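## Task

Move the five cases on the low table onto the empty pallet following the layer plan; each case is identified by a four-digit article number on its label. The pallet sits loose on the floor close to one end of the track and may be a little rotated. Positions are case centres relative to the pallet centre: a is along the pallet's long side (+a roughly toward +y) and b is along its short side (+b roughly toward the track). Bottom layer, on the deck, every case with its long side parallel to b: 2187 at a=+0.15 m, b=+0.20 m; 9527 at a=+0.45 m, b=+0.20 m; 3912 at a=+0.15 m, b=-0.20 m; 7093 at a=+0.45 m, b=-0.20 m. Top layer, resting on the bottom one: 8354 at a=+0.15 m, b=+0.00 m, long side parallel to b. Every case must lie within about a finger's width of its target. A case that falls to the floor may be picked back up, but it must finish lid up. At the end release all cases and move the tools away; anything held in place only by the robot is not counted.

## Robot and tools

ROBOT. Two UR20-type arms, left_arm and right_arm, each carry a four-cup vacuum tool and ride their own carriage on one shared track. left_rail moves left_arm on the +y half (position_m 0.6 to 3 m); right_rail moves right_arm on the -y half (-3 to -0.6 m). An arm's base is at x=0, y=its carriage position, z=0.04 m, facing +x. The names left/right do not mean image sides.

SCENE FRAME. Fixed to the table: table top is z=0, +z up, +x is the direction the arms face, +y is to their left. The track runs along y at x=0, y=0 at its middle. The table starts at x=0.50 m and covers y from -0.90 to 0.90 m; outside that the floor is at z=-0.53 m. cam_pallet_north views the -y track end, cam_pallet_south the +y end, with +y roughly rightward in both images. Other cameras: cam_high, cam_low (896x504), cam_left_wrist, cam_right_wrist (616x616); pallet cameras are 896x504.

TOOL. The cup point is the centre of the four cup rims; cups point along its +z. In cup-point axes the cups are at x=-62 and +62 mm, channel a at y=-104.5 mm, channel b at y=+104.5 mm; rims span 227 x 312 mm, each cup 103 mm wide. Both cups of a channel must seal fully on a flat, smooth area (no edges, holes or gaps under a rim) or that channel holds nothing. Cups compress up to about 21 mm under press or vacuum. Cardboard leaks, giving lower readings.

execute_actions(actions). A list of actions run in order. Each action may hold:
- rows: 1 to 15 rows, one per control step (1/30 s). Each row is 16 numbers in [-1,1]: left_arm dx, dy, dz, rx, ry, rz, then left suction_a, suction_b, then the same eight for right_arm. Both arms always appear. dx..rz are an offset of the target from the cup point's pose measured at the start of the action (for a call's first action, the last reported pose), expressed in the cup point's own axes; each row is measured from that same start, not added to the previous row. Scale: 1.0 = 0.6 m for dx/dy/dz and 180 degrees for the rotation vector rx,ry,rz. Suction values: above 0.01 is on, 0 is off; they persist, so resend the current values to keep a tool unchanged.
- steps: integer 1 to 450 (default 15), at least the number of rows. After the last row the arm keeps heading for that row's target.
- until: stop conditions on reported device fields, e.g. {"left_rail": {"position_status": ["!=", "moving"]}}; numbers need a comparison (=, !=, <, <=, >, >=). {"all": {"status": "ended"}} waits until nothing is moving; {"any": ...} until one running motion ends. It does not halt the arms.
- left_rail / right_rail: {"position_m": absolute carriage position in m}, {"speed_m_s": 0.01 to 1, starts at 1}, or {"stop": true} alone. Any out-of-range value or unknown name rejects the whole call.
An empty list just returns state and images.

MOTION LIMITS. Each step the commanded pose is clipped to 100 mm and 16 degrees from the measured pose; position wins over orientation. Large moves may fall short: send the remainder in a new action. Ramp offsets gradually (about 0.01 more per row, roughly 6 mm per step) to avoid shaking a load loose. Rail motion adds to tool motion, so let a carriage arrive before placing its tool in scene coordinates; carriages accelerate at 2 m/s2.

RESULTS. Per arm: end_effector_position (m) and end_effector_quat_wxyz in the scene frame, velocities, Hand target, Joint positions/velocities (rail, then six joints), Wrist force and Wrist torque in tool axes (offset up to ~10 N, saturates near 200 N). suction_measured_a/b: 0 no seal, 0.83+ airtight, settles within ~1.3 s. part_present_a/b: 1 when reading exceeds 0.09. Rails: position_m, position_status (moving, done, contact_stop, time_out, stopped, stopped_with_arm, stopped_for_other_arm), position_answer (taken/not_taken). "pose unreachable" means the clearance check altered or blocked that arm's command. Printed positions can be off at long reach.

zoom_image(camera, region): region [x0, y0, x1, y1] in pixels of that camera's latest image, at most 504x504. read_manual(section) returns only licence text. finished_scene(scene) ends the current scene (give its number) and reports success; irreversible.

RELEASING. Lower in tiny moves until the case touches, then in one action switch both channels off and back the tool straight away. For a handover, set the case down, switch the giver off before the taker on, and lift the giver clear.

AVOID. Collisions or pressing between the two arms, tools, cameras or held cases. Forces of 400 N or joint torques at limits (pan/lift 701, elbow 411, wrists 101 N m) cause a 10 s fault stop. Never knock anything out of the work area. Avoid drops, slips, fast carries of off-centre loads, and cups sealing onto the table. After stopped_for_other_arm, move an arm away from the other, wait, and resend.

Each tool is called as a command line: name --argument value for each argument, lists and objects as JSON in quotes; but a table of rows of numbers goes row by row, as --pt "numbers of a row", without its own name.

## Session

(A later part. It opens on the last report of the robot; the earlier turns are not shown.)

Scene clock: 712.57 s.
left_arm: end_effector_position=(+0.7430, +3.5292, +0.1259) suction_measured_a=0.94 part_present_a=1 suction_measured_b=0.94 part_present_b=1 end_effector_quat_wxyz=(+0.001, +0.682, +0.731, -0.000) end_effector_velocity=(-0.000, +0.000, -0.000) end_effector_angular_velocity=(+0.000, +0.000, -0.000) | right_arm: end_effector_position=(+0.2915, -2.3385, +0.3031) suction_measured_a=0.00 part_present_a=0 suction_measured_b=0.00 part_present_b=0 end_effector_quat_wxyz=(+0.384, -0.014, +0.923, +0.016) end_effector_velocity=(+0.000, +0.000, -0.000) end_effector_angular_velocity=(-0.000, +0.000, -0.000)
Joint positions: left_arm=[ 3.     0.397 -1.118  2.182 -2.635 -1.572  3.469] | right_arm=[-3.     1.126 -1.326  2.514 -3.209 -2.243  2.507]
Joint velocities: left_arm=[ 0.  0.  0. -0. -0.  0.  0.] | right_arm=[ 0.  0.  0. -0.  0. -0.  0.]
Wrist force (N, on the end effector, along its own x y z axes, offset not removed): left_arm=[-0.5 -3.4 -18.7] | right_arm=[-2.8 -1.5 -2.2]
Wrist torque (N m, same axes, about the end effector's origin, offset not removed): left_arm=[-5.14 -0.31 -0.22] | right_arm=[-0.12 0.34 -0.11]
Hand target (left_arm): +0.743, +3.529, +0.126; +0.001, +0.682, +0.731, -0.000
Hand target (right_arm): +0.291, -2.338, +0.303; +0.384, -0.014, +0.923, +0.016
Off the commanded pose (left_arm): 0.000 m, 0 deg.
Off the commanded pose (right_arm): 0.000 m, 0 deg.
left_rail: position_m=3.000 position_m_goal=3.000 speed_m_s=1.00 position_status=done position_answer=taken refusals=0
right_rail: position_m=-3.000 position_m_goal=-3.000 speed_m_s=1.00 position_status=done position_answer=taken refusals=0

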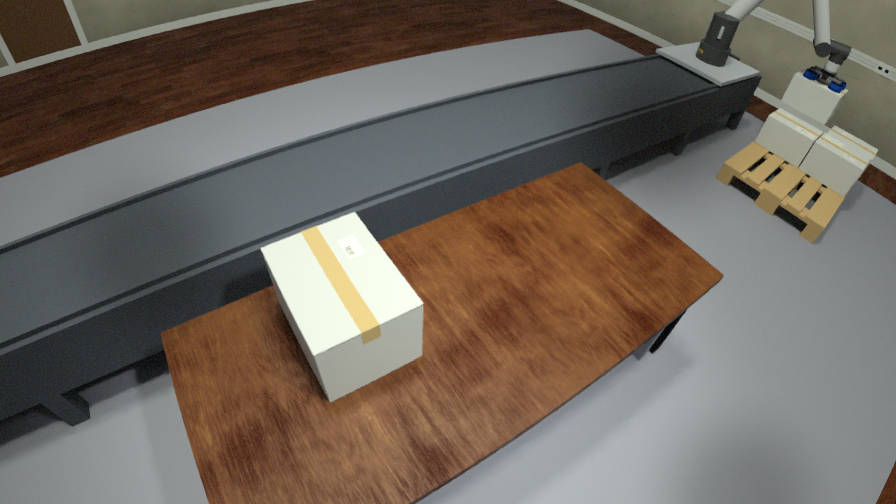

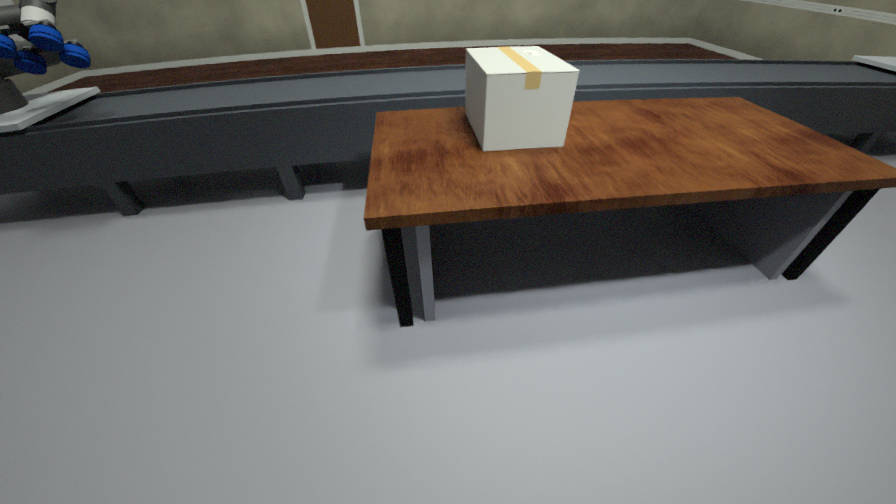

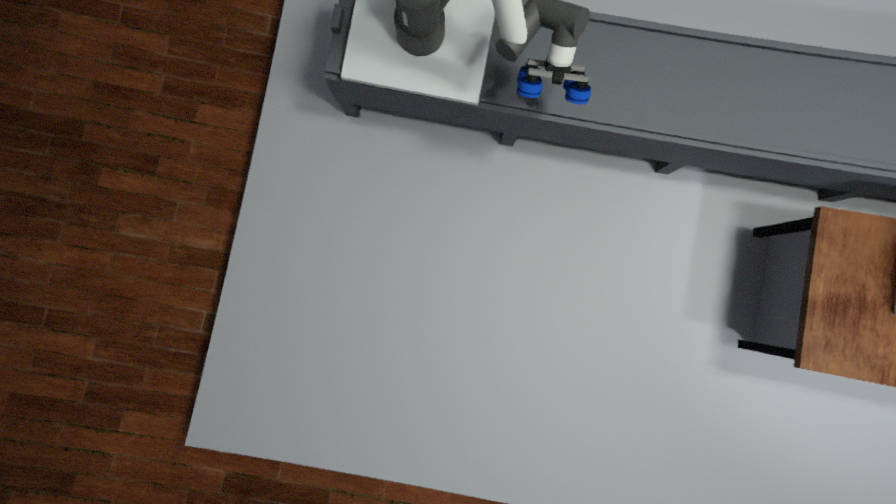

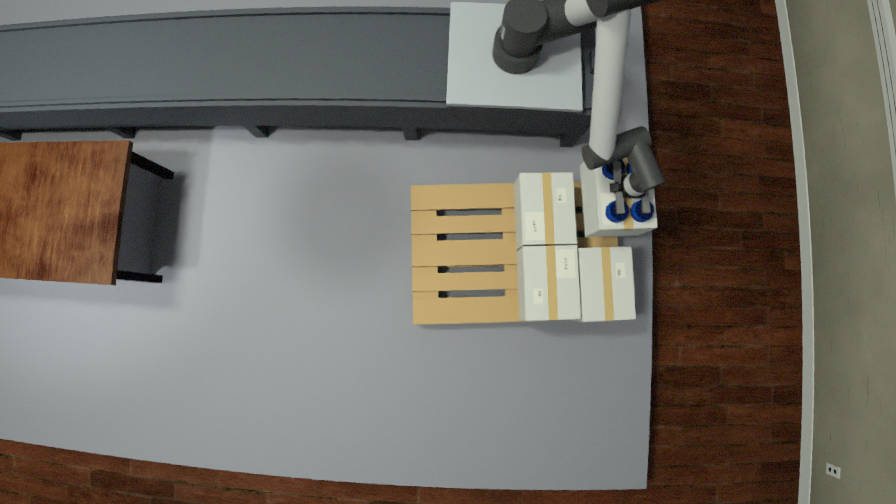

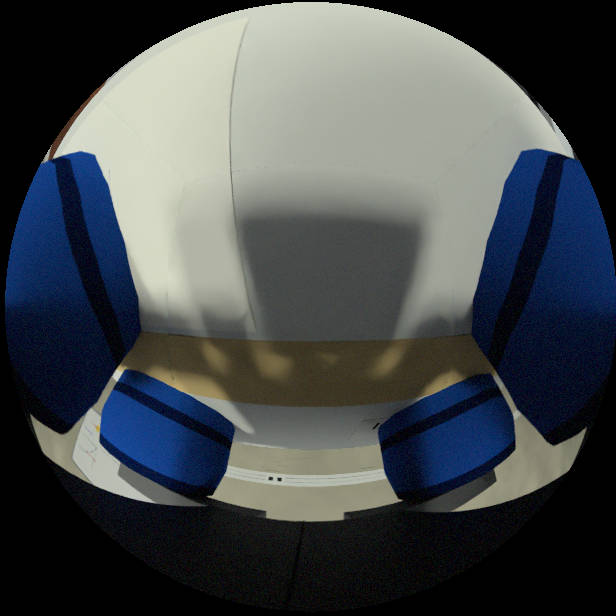

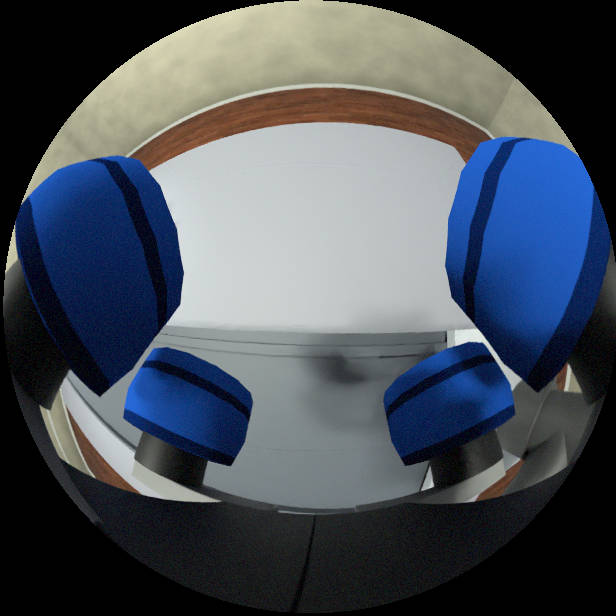

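execute_actions --actions '[{"rows":[[0,0,0.015,0,0,0,1,1,0,0,0,0,0,0,0,0],[0,0,0.03,0,0,0,1,1,0,0,0,0,0,0,0,0],[0,0,0.05,0,0,0,1,1,0,0,0,0,0,0,0,0],[0,0,0.075,0,0,0,1,1,0,0,0,0,0,0,0,0],[0,0,0.10,0,0,0,1,1,0,0,0,0,0,0,0,0],[0,0,0.13,0,0,0,1,1,0,0,0,0,0,0,0,0],[0,0,0.16,0,0,0,1,1,0,0,0,0,0,0,0,0],[0,0,0.19,0,0,0,1,1,0,0,0,0,0,0,0,0],[0,0,0.22,0,0,0,1,1,0,0,0,0,0,0,0,0],[0,0,0.25,0,0,0,1,1,0,0,0,0,0,0,0,0],[0,0,0.28,0,0,0,1,1,0,0,0,0,0,0,0,0],[0,0,0.31,0,0,0,1,1,0,0,0,0,0,0,0,0],[0,0,0.34,0,0,0,1,1,0,0,0,0,0,0,0,0],[0,0,0.37,0,0,0,1,1,0,0,0,0,0,0,0,0],[0,0,0.40,0,0,0,1,1,0,0,0,0,0,0,0,0]],"steps":26}]'

Scene clock: 720.87 s.
left_arm: end_effector_position=(+0.7410, +3.5277, -0.1073) suction_measured_a=0.94 part_present_a=1 suction_measured_b=0.94 part_present_b=1 end_effector_quat_wxyz=(+0.000, +0.682, +0.731, -0.001) end_effector_velocity=(+0.016, +0.009, -0.059) end_effector_angular_velocity=(+0.006, -0.015, -0.000) | right_arm: end_effector_position=(+0.2915, -2.3385, +0.3031) suction_measured_a=0.00 part_present_a=0 suction_measured_b=0.00 part_present_b=0 end_effector_quat_wxyz=(+0.384, -0.014, +0.923, +0.016) end_effector_velocity=(-0.000, +0.000, +0.000) end_effector_angular_velocity=(+0.000, -0.000, -0.000)
Joint positions: left_arm=[ 3.     0.397 -0.806  2.195 -2.958 -1.572  3.468] | right_arm=[-3.     1.126 -1.326  2.514 -3.209 -2.243  2.507]
Joint velocities: left_arm=[ 0.     0.002  0.09  -0.032 -0.074  0.     0.003] | right_arm=[ 0.  0.  0. -0.  0. -0.  0.]
Wrist force (N, on the end effector, along its own x y z axes, offset not removed): left_arm=[6.0 6.8 -11.5] | right_arm=[-2.7 -1.8 -1.4]
Wrist torque (N m, same axes, about the end effector's origin, offset not removed): left_arm=[-4.18 -1.10 -0.02] | right_arm=[-0.10 0.22 -0.09]
Hand target (left_arm): +0.743, +3.529, -0.114; +0.001, +0.682, +0.731, -0.000
Hand target (right_arm): +0.291, -2.338, +0.303; +0.384, -0.014, +0.923, +0.016
Off the commanded pose (left_arm): 0.007 m, 0 deg.
Off the commanded pose (right_arm): 0.000 m, 0 deg.
left_rail: position_m=3.000 position_m_goal=3.000 speed_m_s=1.00 position_status=done position_answer=taken refusals=0
right_rail: position_m=-3.000 position_m_goal=-3.000 speed_m_s=1.00 position_status=done position_answer=taken refusals=0

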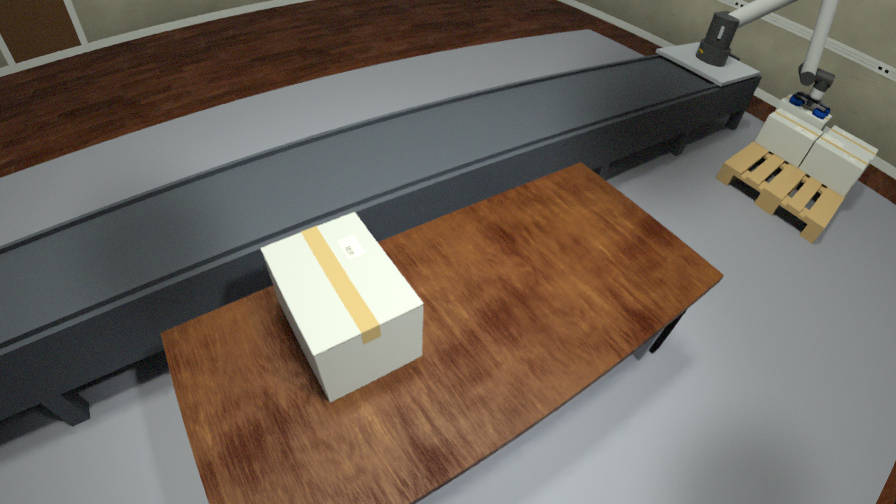

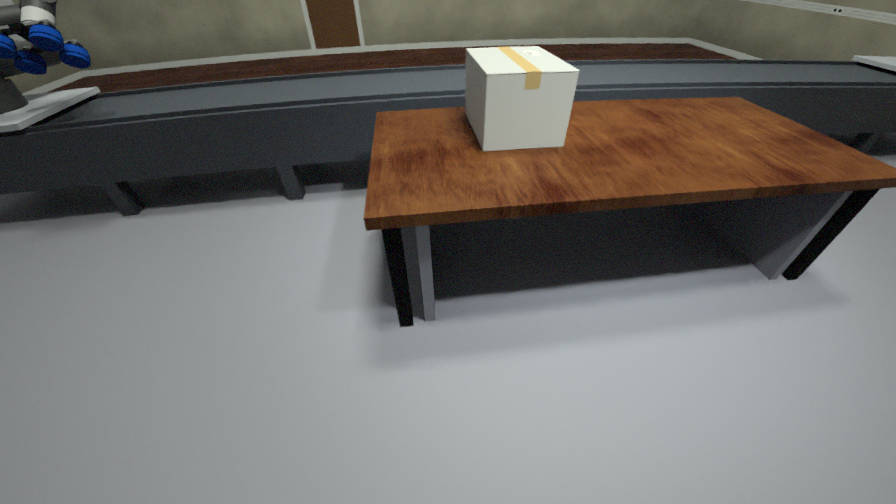

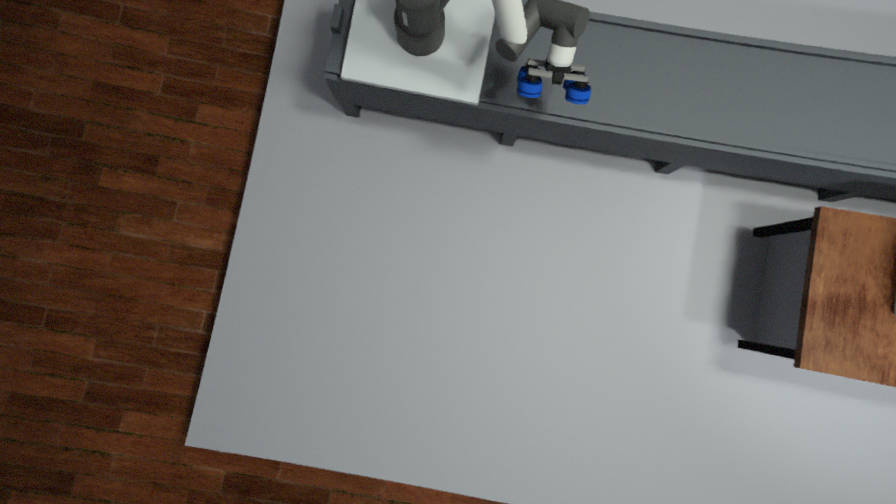

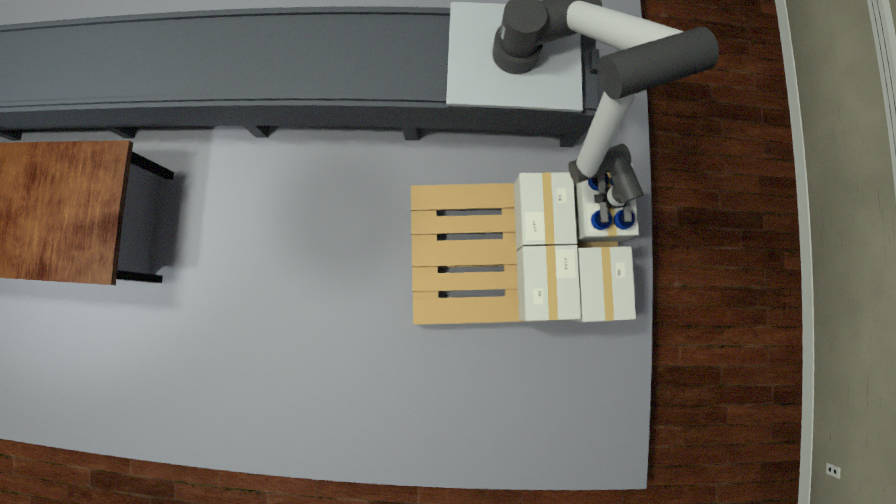

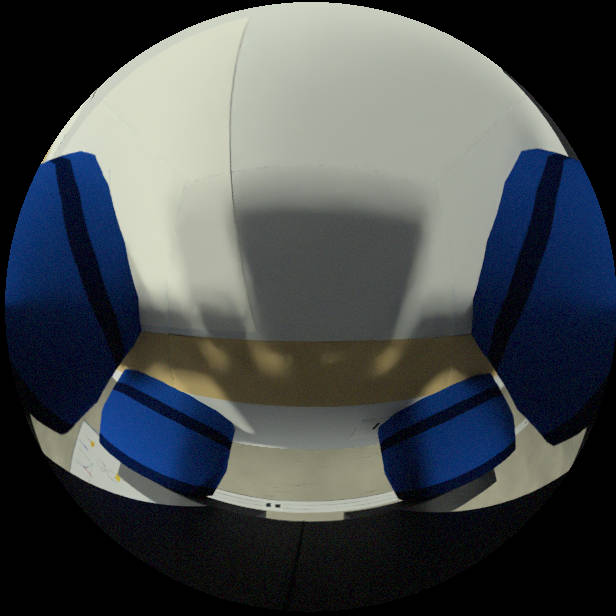

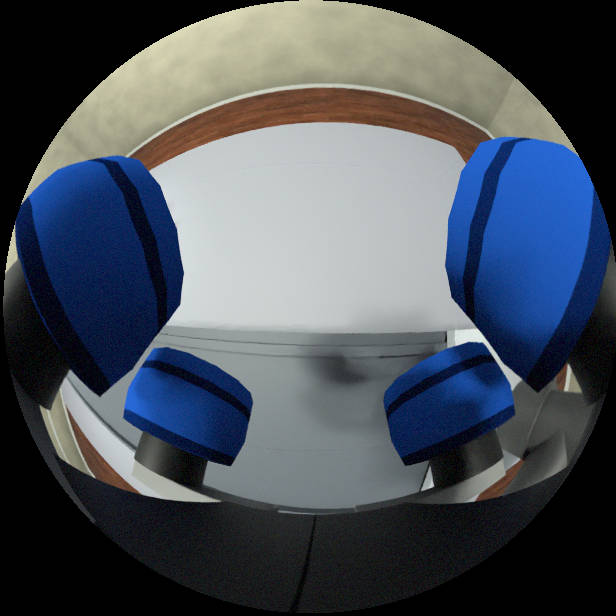

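execute_actions --actions '[]'

zoom_image --camera "cam_pallet_south" --region '[500, 150, 660, 335]'

Scene clock: 722.67 s.
left_arm: end_effector_position=(+0.7430, +3.5290, -0.1143) suction_measured_a=0.94 part_present_a=1 suction_measured_b=0.94 part_present_b=1 end_effector_quat_wxyz=(+0.001, +0.682, +0.731, -0.000) end_effector_velocity=(-0.000, -0.000, -0.000) end_effector_angular_velocity=(-0.000, +0.000, +0.000) | right_arm: end_effector_position=(+0.2915, -2.3385, +0.3031) suction_measured_a=0.00 part_present_a=0 suction_measured_b=0.00 part_present_b=0 end_effector_quat_wxyz=(+0.384, -0.014, +0.923, +0.016) end_effector_velocity=(-0.000, -0.000, +0.000) end_effector_angular_velocity=(-0.000, -0.000, +0.000)
Joint positions: left_arm=[ 3.     0.397 -0.795  2.191 -2.967 -1.572  3.469] | right_arm=[-3.     1.126 -1.326  2.514 -3.209 -2.243  2.507]
Joint velocities: left_arm=[ 0. -0.  0. -0.  0.  0. -0.] | right_arm=[ 0.  0. -0.  0.  0.  0. -0.]
Wrist force (N, on the end effector, along its own x y z axes, offset not removed): left_arm=[1.5 -1.1 -21.6] | right_arm=[-2.2 -2.9 -1.4]
Wrist torque (N m, same axes, about the end effector's origin, offset not removed): left_arm=[-4.93 -0.62 -0.10] | right_arm=[-0.30 0.18 -0.01]
Hand target (left_arm): +0.743, +3.529, -0.114; +0.001, +0.682, +0.731, -0.000
Hand target (right_arm): +0.291, -2.338, +0.303; +0.384, -0.014, +0.923, +0.016
Off the commanded pose (left_arm): 0.000 m, 0 deg.
Off the commanded pose (right_arm): 0.000 m, 0 deg.
left_rail: position_m=3.000 position_m_goal=3.000 speed_m_s=1.00 position_status=done position_answer=taken refusals=0
right_rail: position_m=-3.000 position_m_goal=-3.000 speed_m_s=1.00 position_status=done position_answer=taken refusals=0

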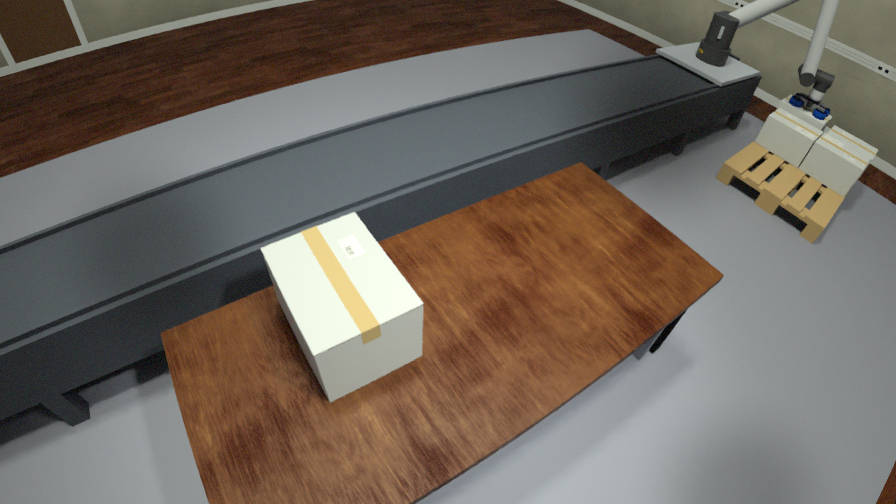

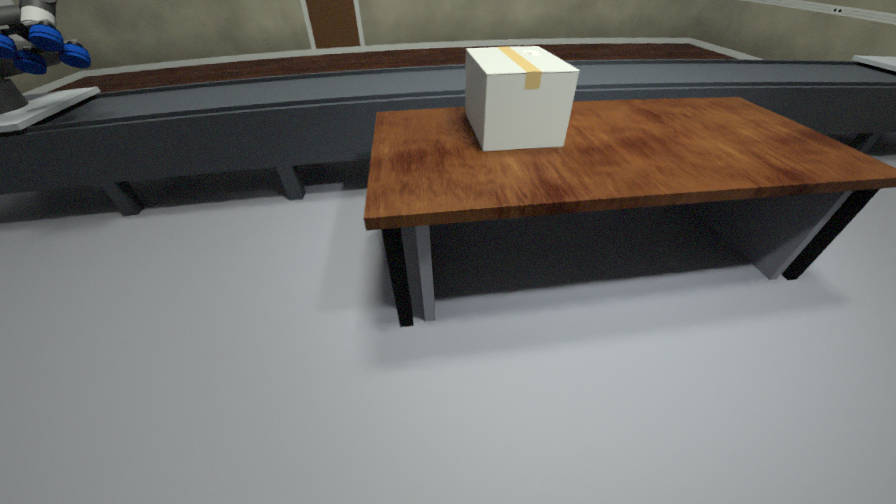

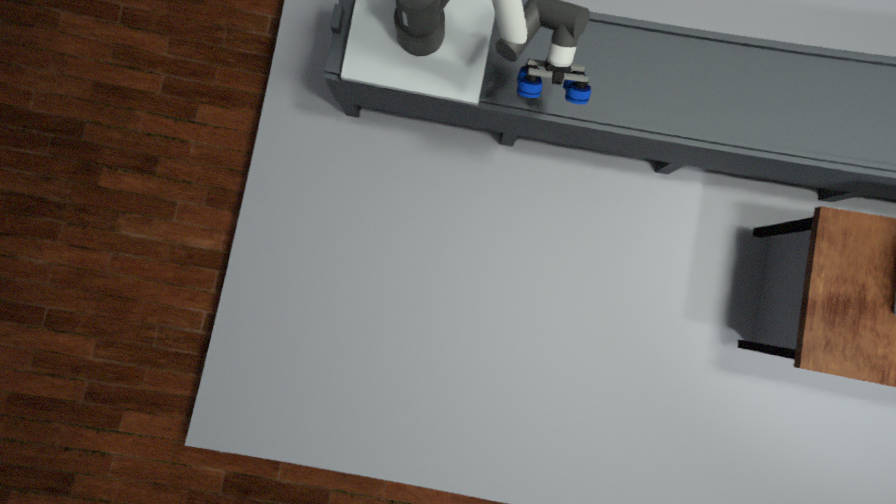

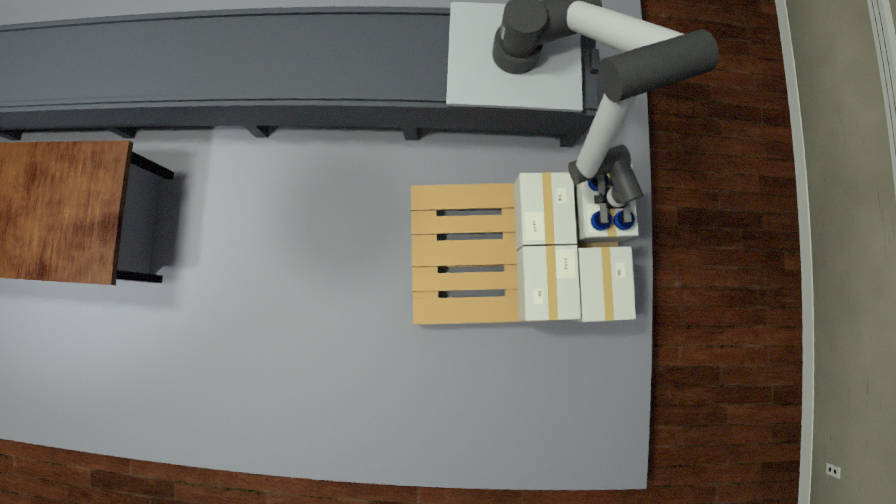

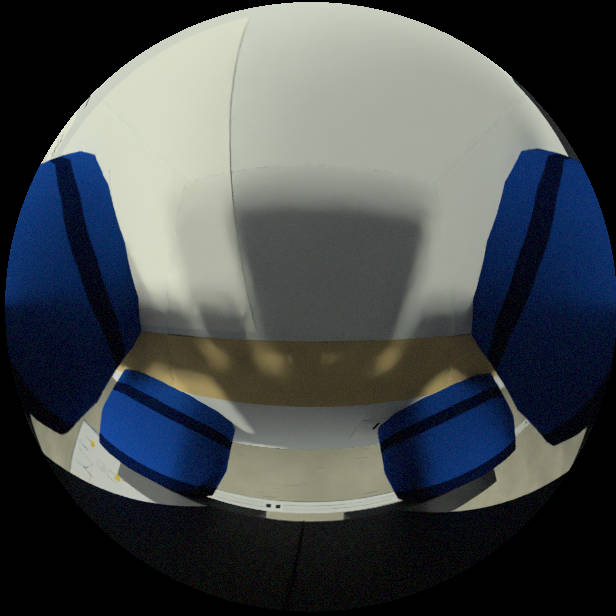

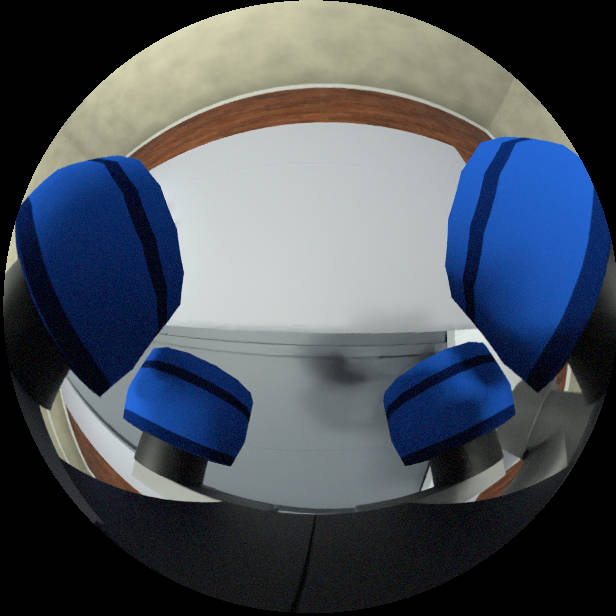

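Region (500, 150, 660, 335) of cam_pallet_south's 896x504 image, scaled by 2.724, with more detail than that image has; it fills the left 436 columns of this view, and the rest is white.

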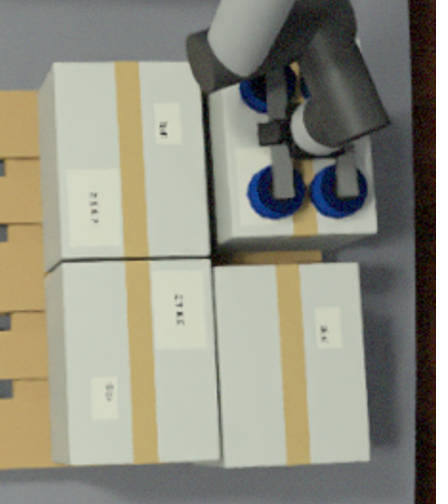

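zoom_image --camera "cam_pallet_south" --region '[560, 190, 650, 270]'

Region (560, 190, 650, 270) of cam_pallet_south's 896x504 image, scaled by 5.600, with more detail than that image has.

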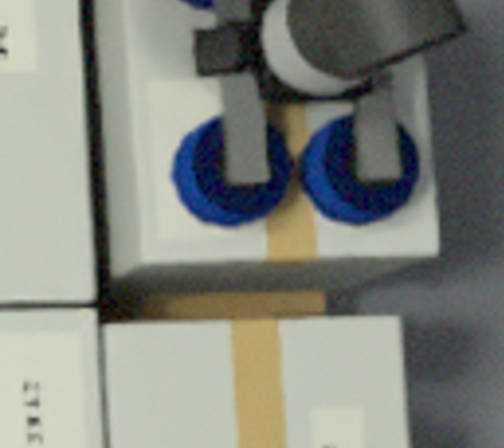

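execute_actions --actions '[{"rows":[[-0.003,0.003,0.004,0,0,0,1,1,0,0,0,0,0,0,0,0],[-0.006,0.007,0.008,0,0,0,1,1,0,0,0,0,0,0,0,0],[-0.010,0.011,0.012,0,0,0,1,1,0,0,0,0,0,0,0,0],[-0.014,0.015,0.016,0,0,0,1,1,0,0,0,0,0,0,0,0],[-0.018,0.020,0.020,0,0,0,1,1,0,0,0,0,0,0,0,0],[-0.022,0.024,0.025,0,0,0,1,1,0,0,0,0,0,0,0,0],[-0.026,0.028,0.030,0,0,0,1,1,0,0,0,0,0,0,0,0],[-0.029,0.032,0.035,0,0,0,1,1,0,0,0,0,0,0,0,0],[-0.032,0.035,0.040,0,0,0,1,1,0,0,0,0,0,0,0,0],[-0.033,0.0367,0.045,0,0,0,1,1,0,0,0,0,0,0,0,0],[-0.033,0.0367,0.050,0,0,0,1,1,0,0,0,0,0,0,0,0],[-0.033,0.0367,0.054,0,0,0,1,1,0,0,0,0,0,0,0,0],[-0.033,0.0367,0.058,0,0,0,1,1,0,0,0,0,0,0,0,0]],"steps":18}]'

zoom_image --camera "cam_pallet_south" --region '[540, 160, 660, 280]'

Scene clock: 735.17 s.
left_arm: end_effector_position=(+0.7650, +3.5115, -0.1455) suction_measured_a=0.94 part_present_a=1 suction_measured_b=0.94 part_present_b=1 end_effector_quat_wxyz=(+0.001, +0.682, +0.731, -0.000) end_effector_velocity=(+0.010, -0.007, -0.031) end_effector_angular_velocity=(+0.000, -0.000, +0.000) | right_arm: end_effector_position=(+0.2915, -2.3385, +0.3031) suction_measured_a=0.00 part_present_a=0 suction_measured_b=0.00 part_present_b=0 end_effector_quat_wxyz=(+0.384, -0.014, +0.923, +0.016) end_effector_velocity=(-0.000, -0.000, +0.000) end_effector_angular_velocity=(+0.000, -0.000, +0.000)
Joint positions: left_arm=[ 3.     0.37  -0.749  2.172 -2.993 -1.572  3.441] | right_arm=[-3.     1.126 -1.326  2.514 -3.209 -2.243  2.507]
Joint velocities: left_arm=[ 0.    -0.011  0.044 -0.015 -0.029 -0.    -0.012] | right_arm=[ 0.  0. -0.  0. -0. -0.  0.]
Wrist force (N, on the end effector, along its own x y z axes, offset not removed): left_arm=[5.5 2.2 -15.2] | right_arm=[-1.5 -5.5 -0.7]
Wrist torque (N m, same axes, about the end effector's origin, offset not removed): left_arm=[-4.71 -1.51 -0.06] | right_arm=[-0.68 0.03 -0.11]
Hand target (left_arm): +0.766, +3.511, -0.149; +0.001, +0.682, +0.731, -0.000
Hand target (right_arm): +0.291, -2.338, +0.303; +0.384, -0.014, +0.923, +0.016
Off the commanded pose (left_arm): 0.004 m, 0 deg.
Off the commanded pose (right_arm): 0.000 m, 0 deg.
left_rail: position_m=3.000 position_m_goal=3.000 speed_m_s=1.00 position_status=done position_answer=taken refusals=0
right_rail: position_m=-3.000 position_m_goal=-3.000 speed_m_s=1.00 position_status=done position_answer=taken refusals=0

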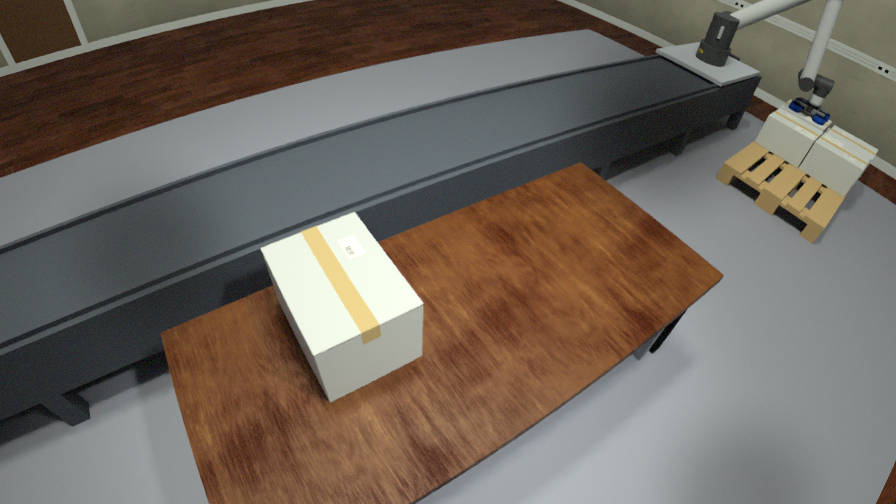

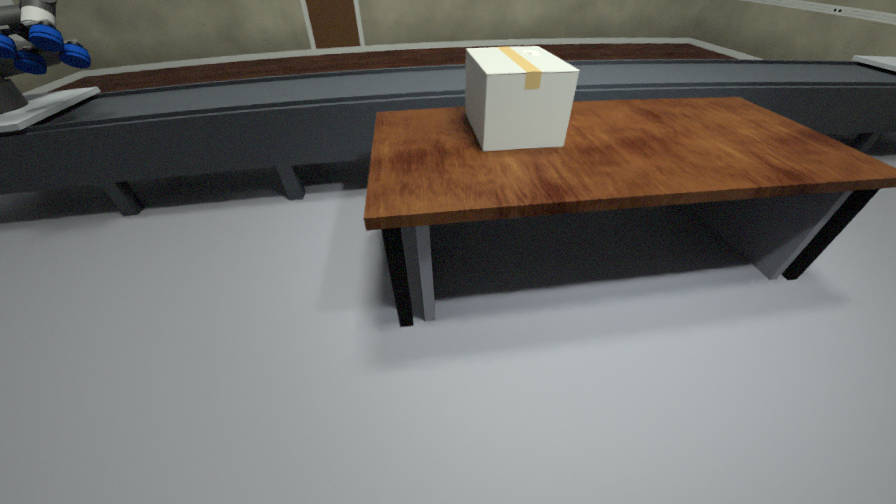

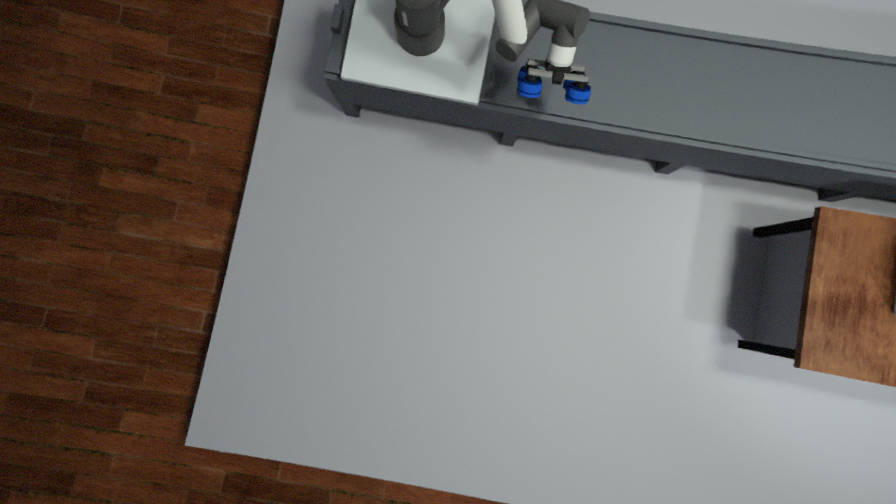

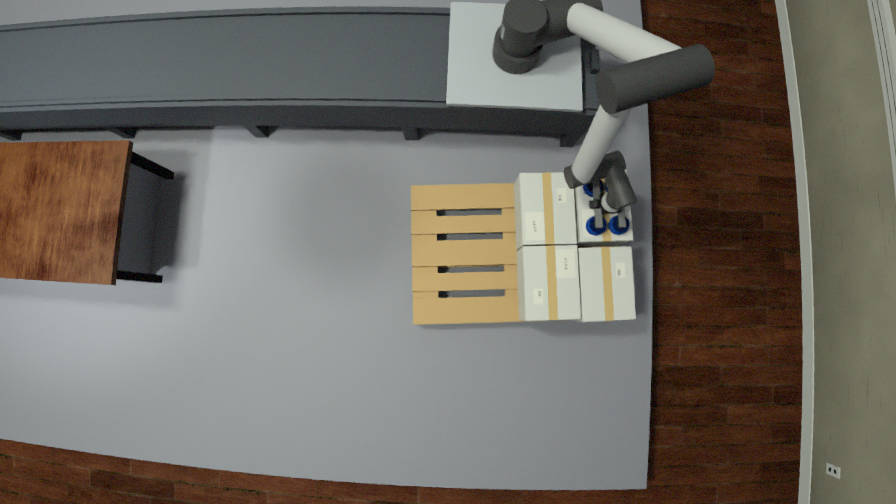

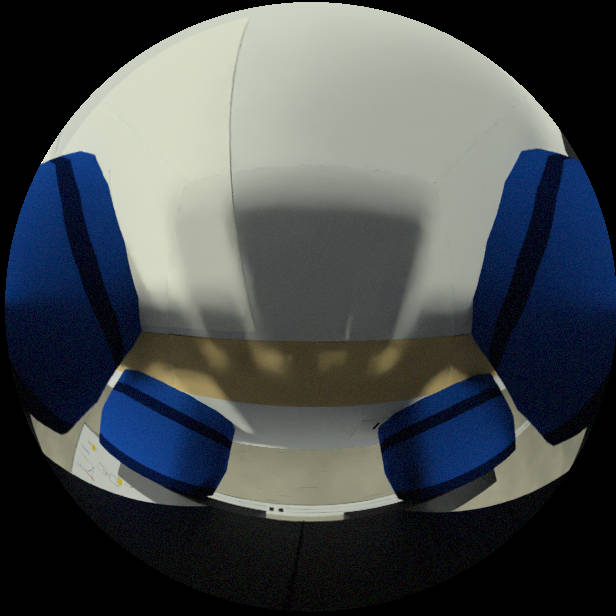

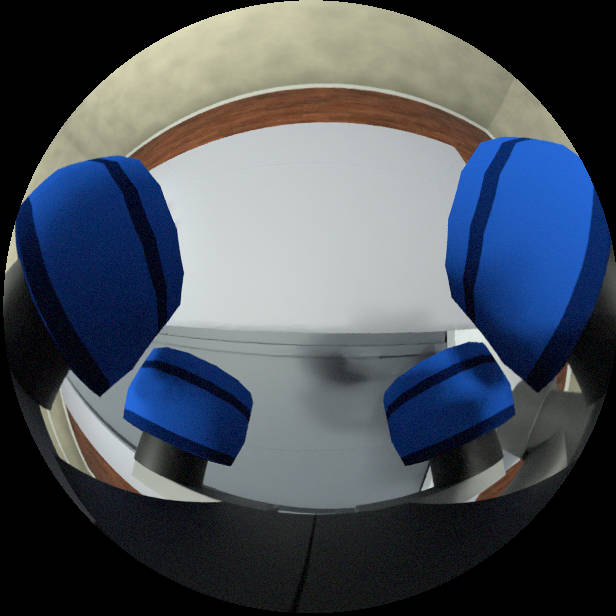

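Region (540, 160, 660, 280) of cam_pallet_south's 896x504 image, scaled by 4.200, with more detail than that image has.

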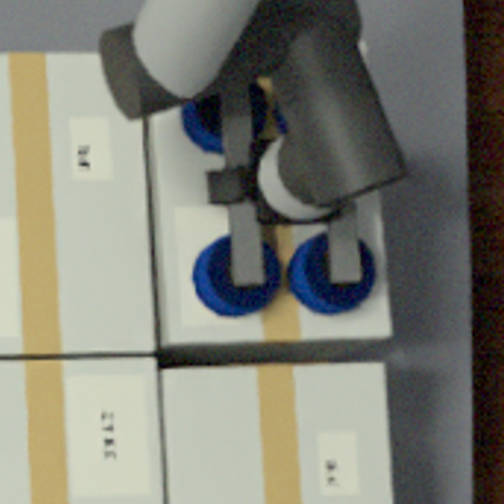

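execute_actions --actions '[{"rows":[[0,0.003,0.006,0,0,0,1,1,0,0,0,0,0,0,0,0],[0,0.005,0.007,0,0,0,1,1,0,0,0,0,0,0,0,0],[0,0.007,0.008,0,0,0,1,1,0,0,0,0,0,0,0,0],[0,0.008,0.010,0,0,0,1,1,0,0,0,0,0,0,0,0],[0,0.008,0.012,0,0,0,1,1,0,0,0,0,0,0,0,0],[0,0.008,0.014,0,0,0,1,1,0,0,0,0,0,0,0,0],[0,0.008,0.016,0,0,0,1,1,0,0,0,0,0,0,0,0],[0,0.008,0.018,0,0,0,1,1,0,0,0,0,0,0,0,0]],"steps":14}]'

Scene clock: 741.47 s.
left_arm: end_effector_position=(+0.7695, +3.5117, -0.1553) suction_measured_a=0.94 part_present_a=1 suction_measured_b=0.94 part_present_b=1 end_effector_quat_wxyz=(+0.001, +0.682, +0.731, -0.000) end_effector_velocity=(+0.002, +0.000, -0.008) end_effector_angular_velocity=(+0.000, -0.001, +0.001) | right_arm: end_effector_position=(+0.2915, -2.3385, +0.3031) suction_measured_a=0.00 part_present_a=0 suction_measured_b=0.00 part_present_b=0 end_effector_quat_wxyz=(+0.384, -0.014, +0.923, +0.016) end_effector_velocity=(+0.000, +0.000, -0.000) end_effector_angular_velocity=(-0.000, +0.000, -0.000)
Joint positions: left_arm=[ 3.     0.368 -0.735  2.163 -2.999 -1.572  3.44 ] | right_arm=[-3.     1.126 -1.326  2.514 -3.209 -2.243  2.507]
Joint velocities: left_arm=[ 0.    -0.     0.012 -0.005 -0.008 -0.    -0.001] | right_arm=[ 0. -0.  0. -0.  0.  0.  0.]
Wrist force (N, on the end effector, along its own x y z axes, offset not removed): left_arm=[2.4 2.3 -15.4] | right_arm=[0.5 -3.6 1.3]
Wrist torque (N m, same axes, about the end effector's origin, offset not removed): left_arm=[-4.66 -0.69 0.04] | right_arm=[-0.39 -0.23 -0.08]
Hand target (left_arm): +0.770, +3.512, -0.156; +0.001, +0.682, +0.731, -0.000
Hand target (right_arm): +0.291, -2.338, +0.303; +0.384, -0.014, +0.923, +0.016
Off the commanded pose (left_arm): 0.001 m, 0 deg.
Off the commanded pose (right_arm): 0.000 m, 0 deg.
left_rail: position_m=3.000 position_m_goal=3.000 speed_m_s=1.00 position_status=done position_answer=taken refusals=0
right_rail: position_m=-3.000 position_m_goal=-3.000 speed_m_s=1.00 position_status=done position_answer=taken refusals=0

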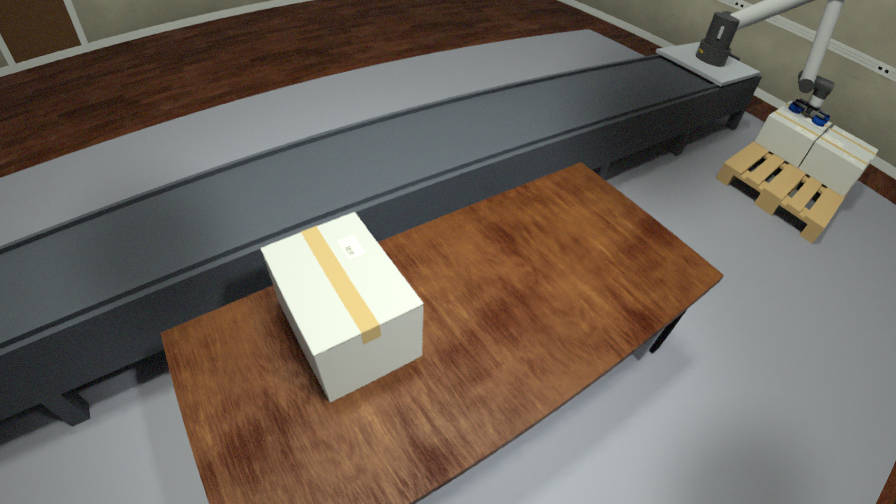

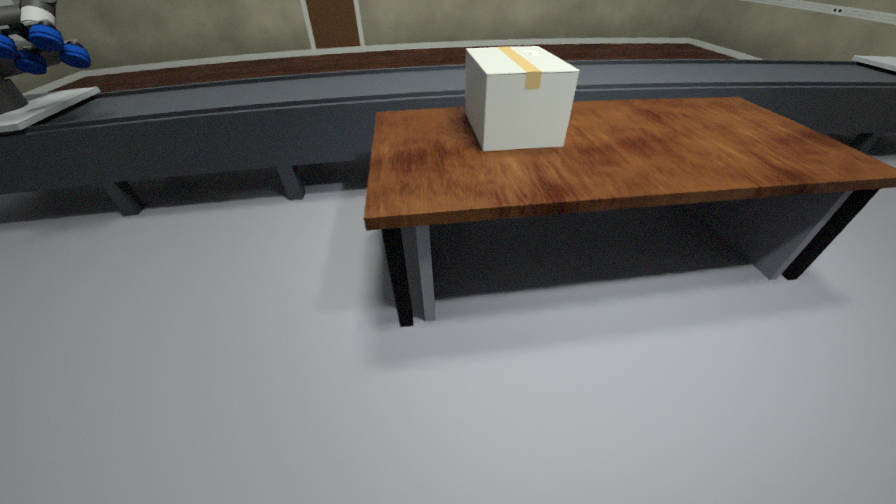

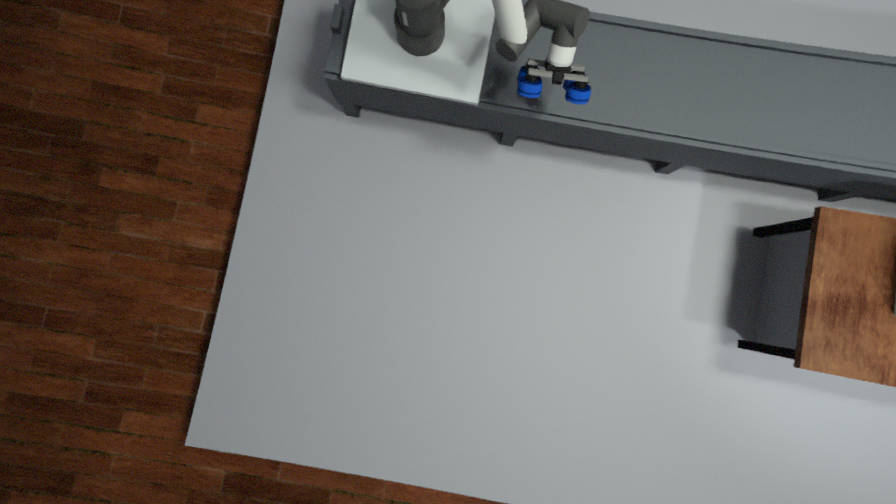

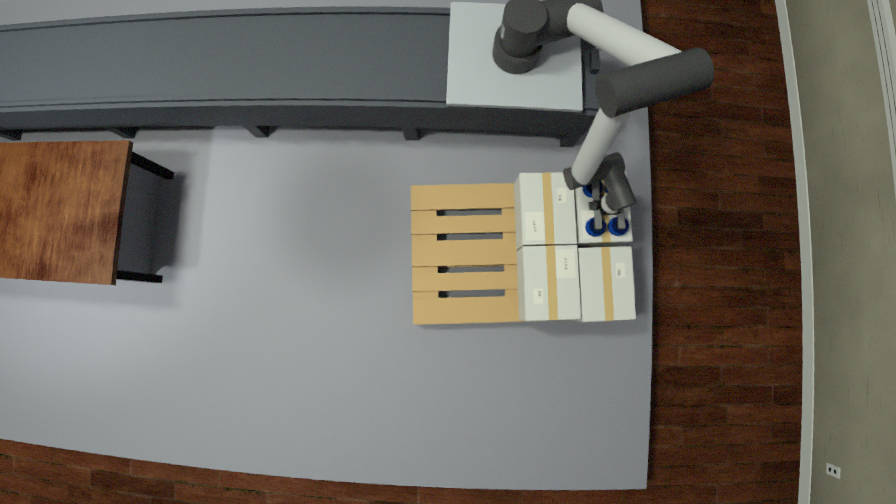

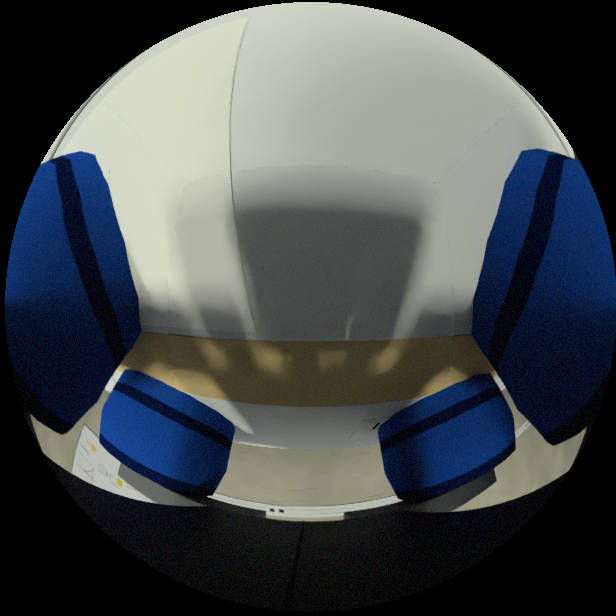

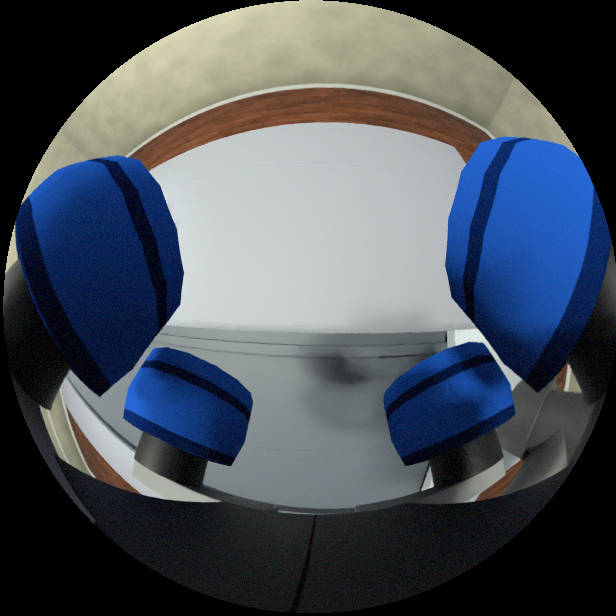

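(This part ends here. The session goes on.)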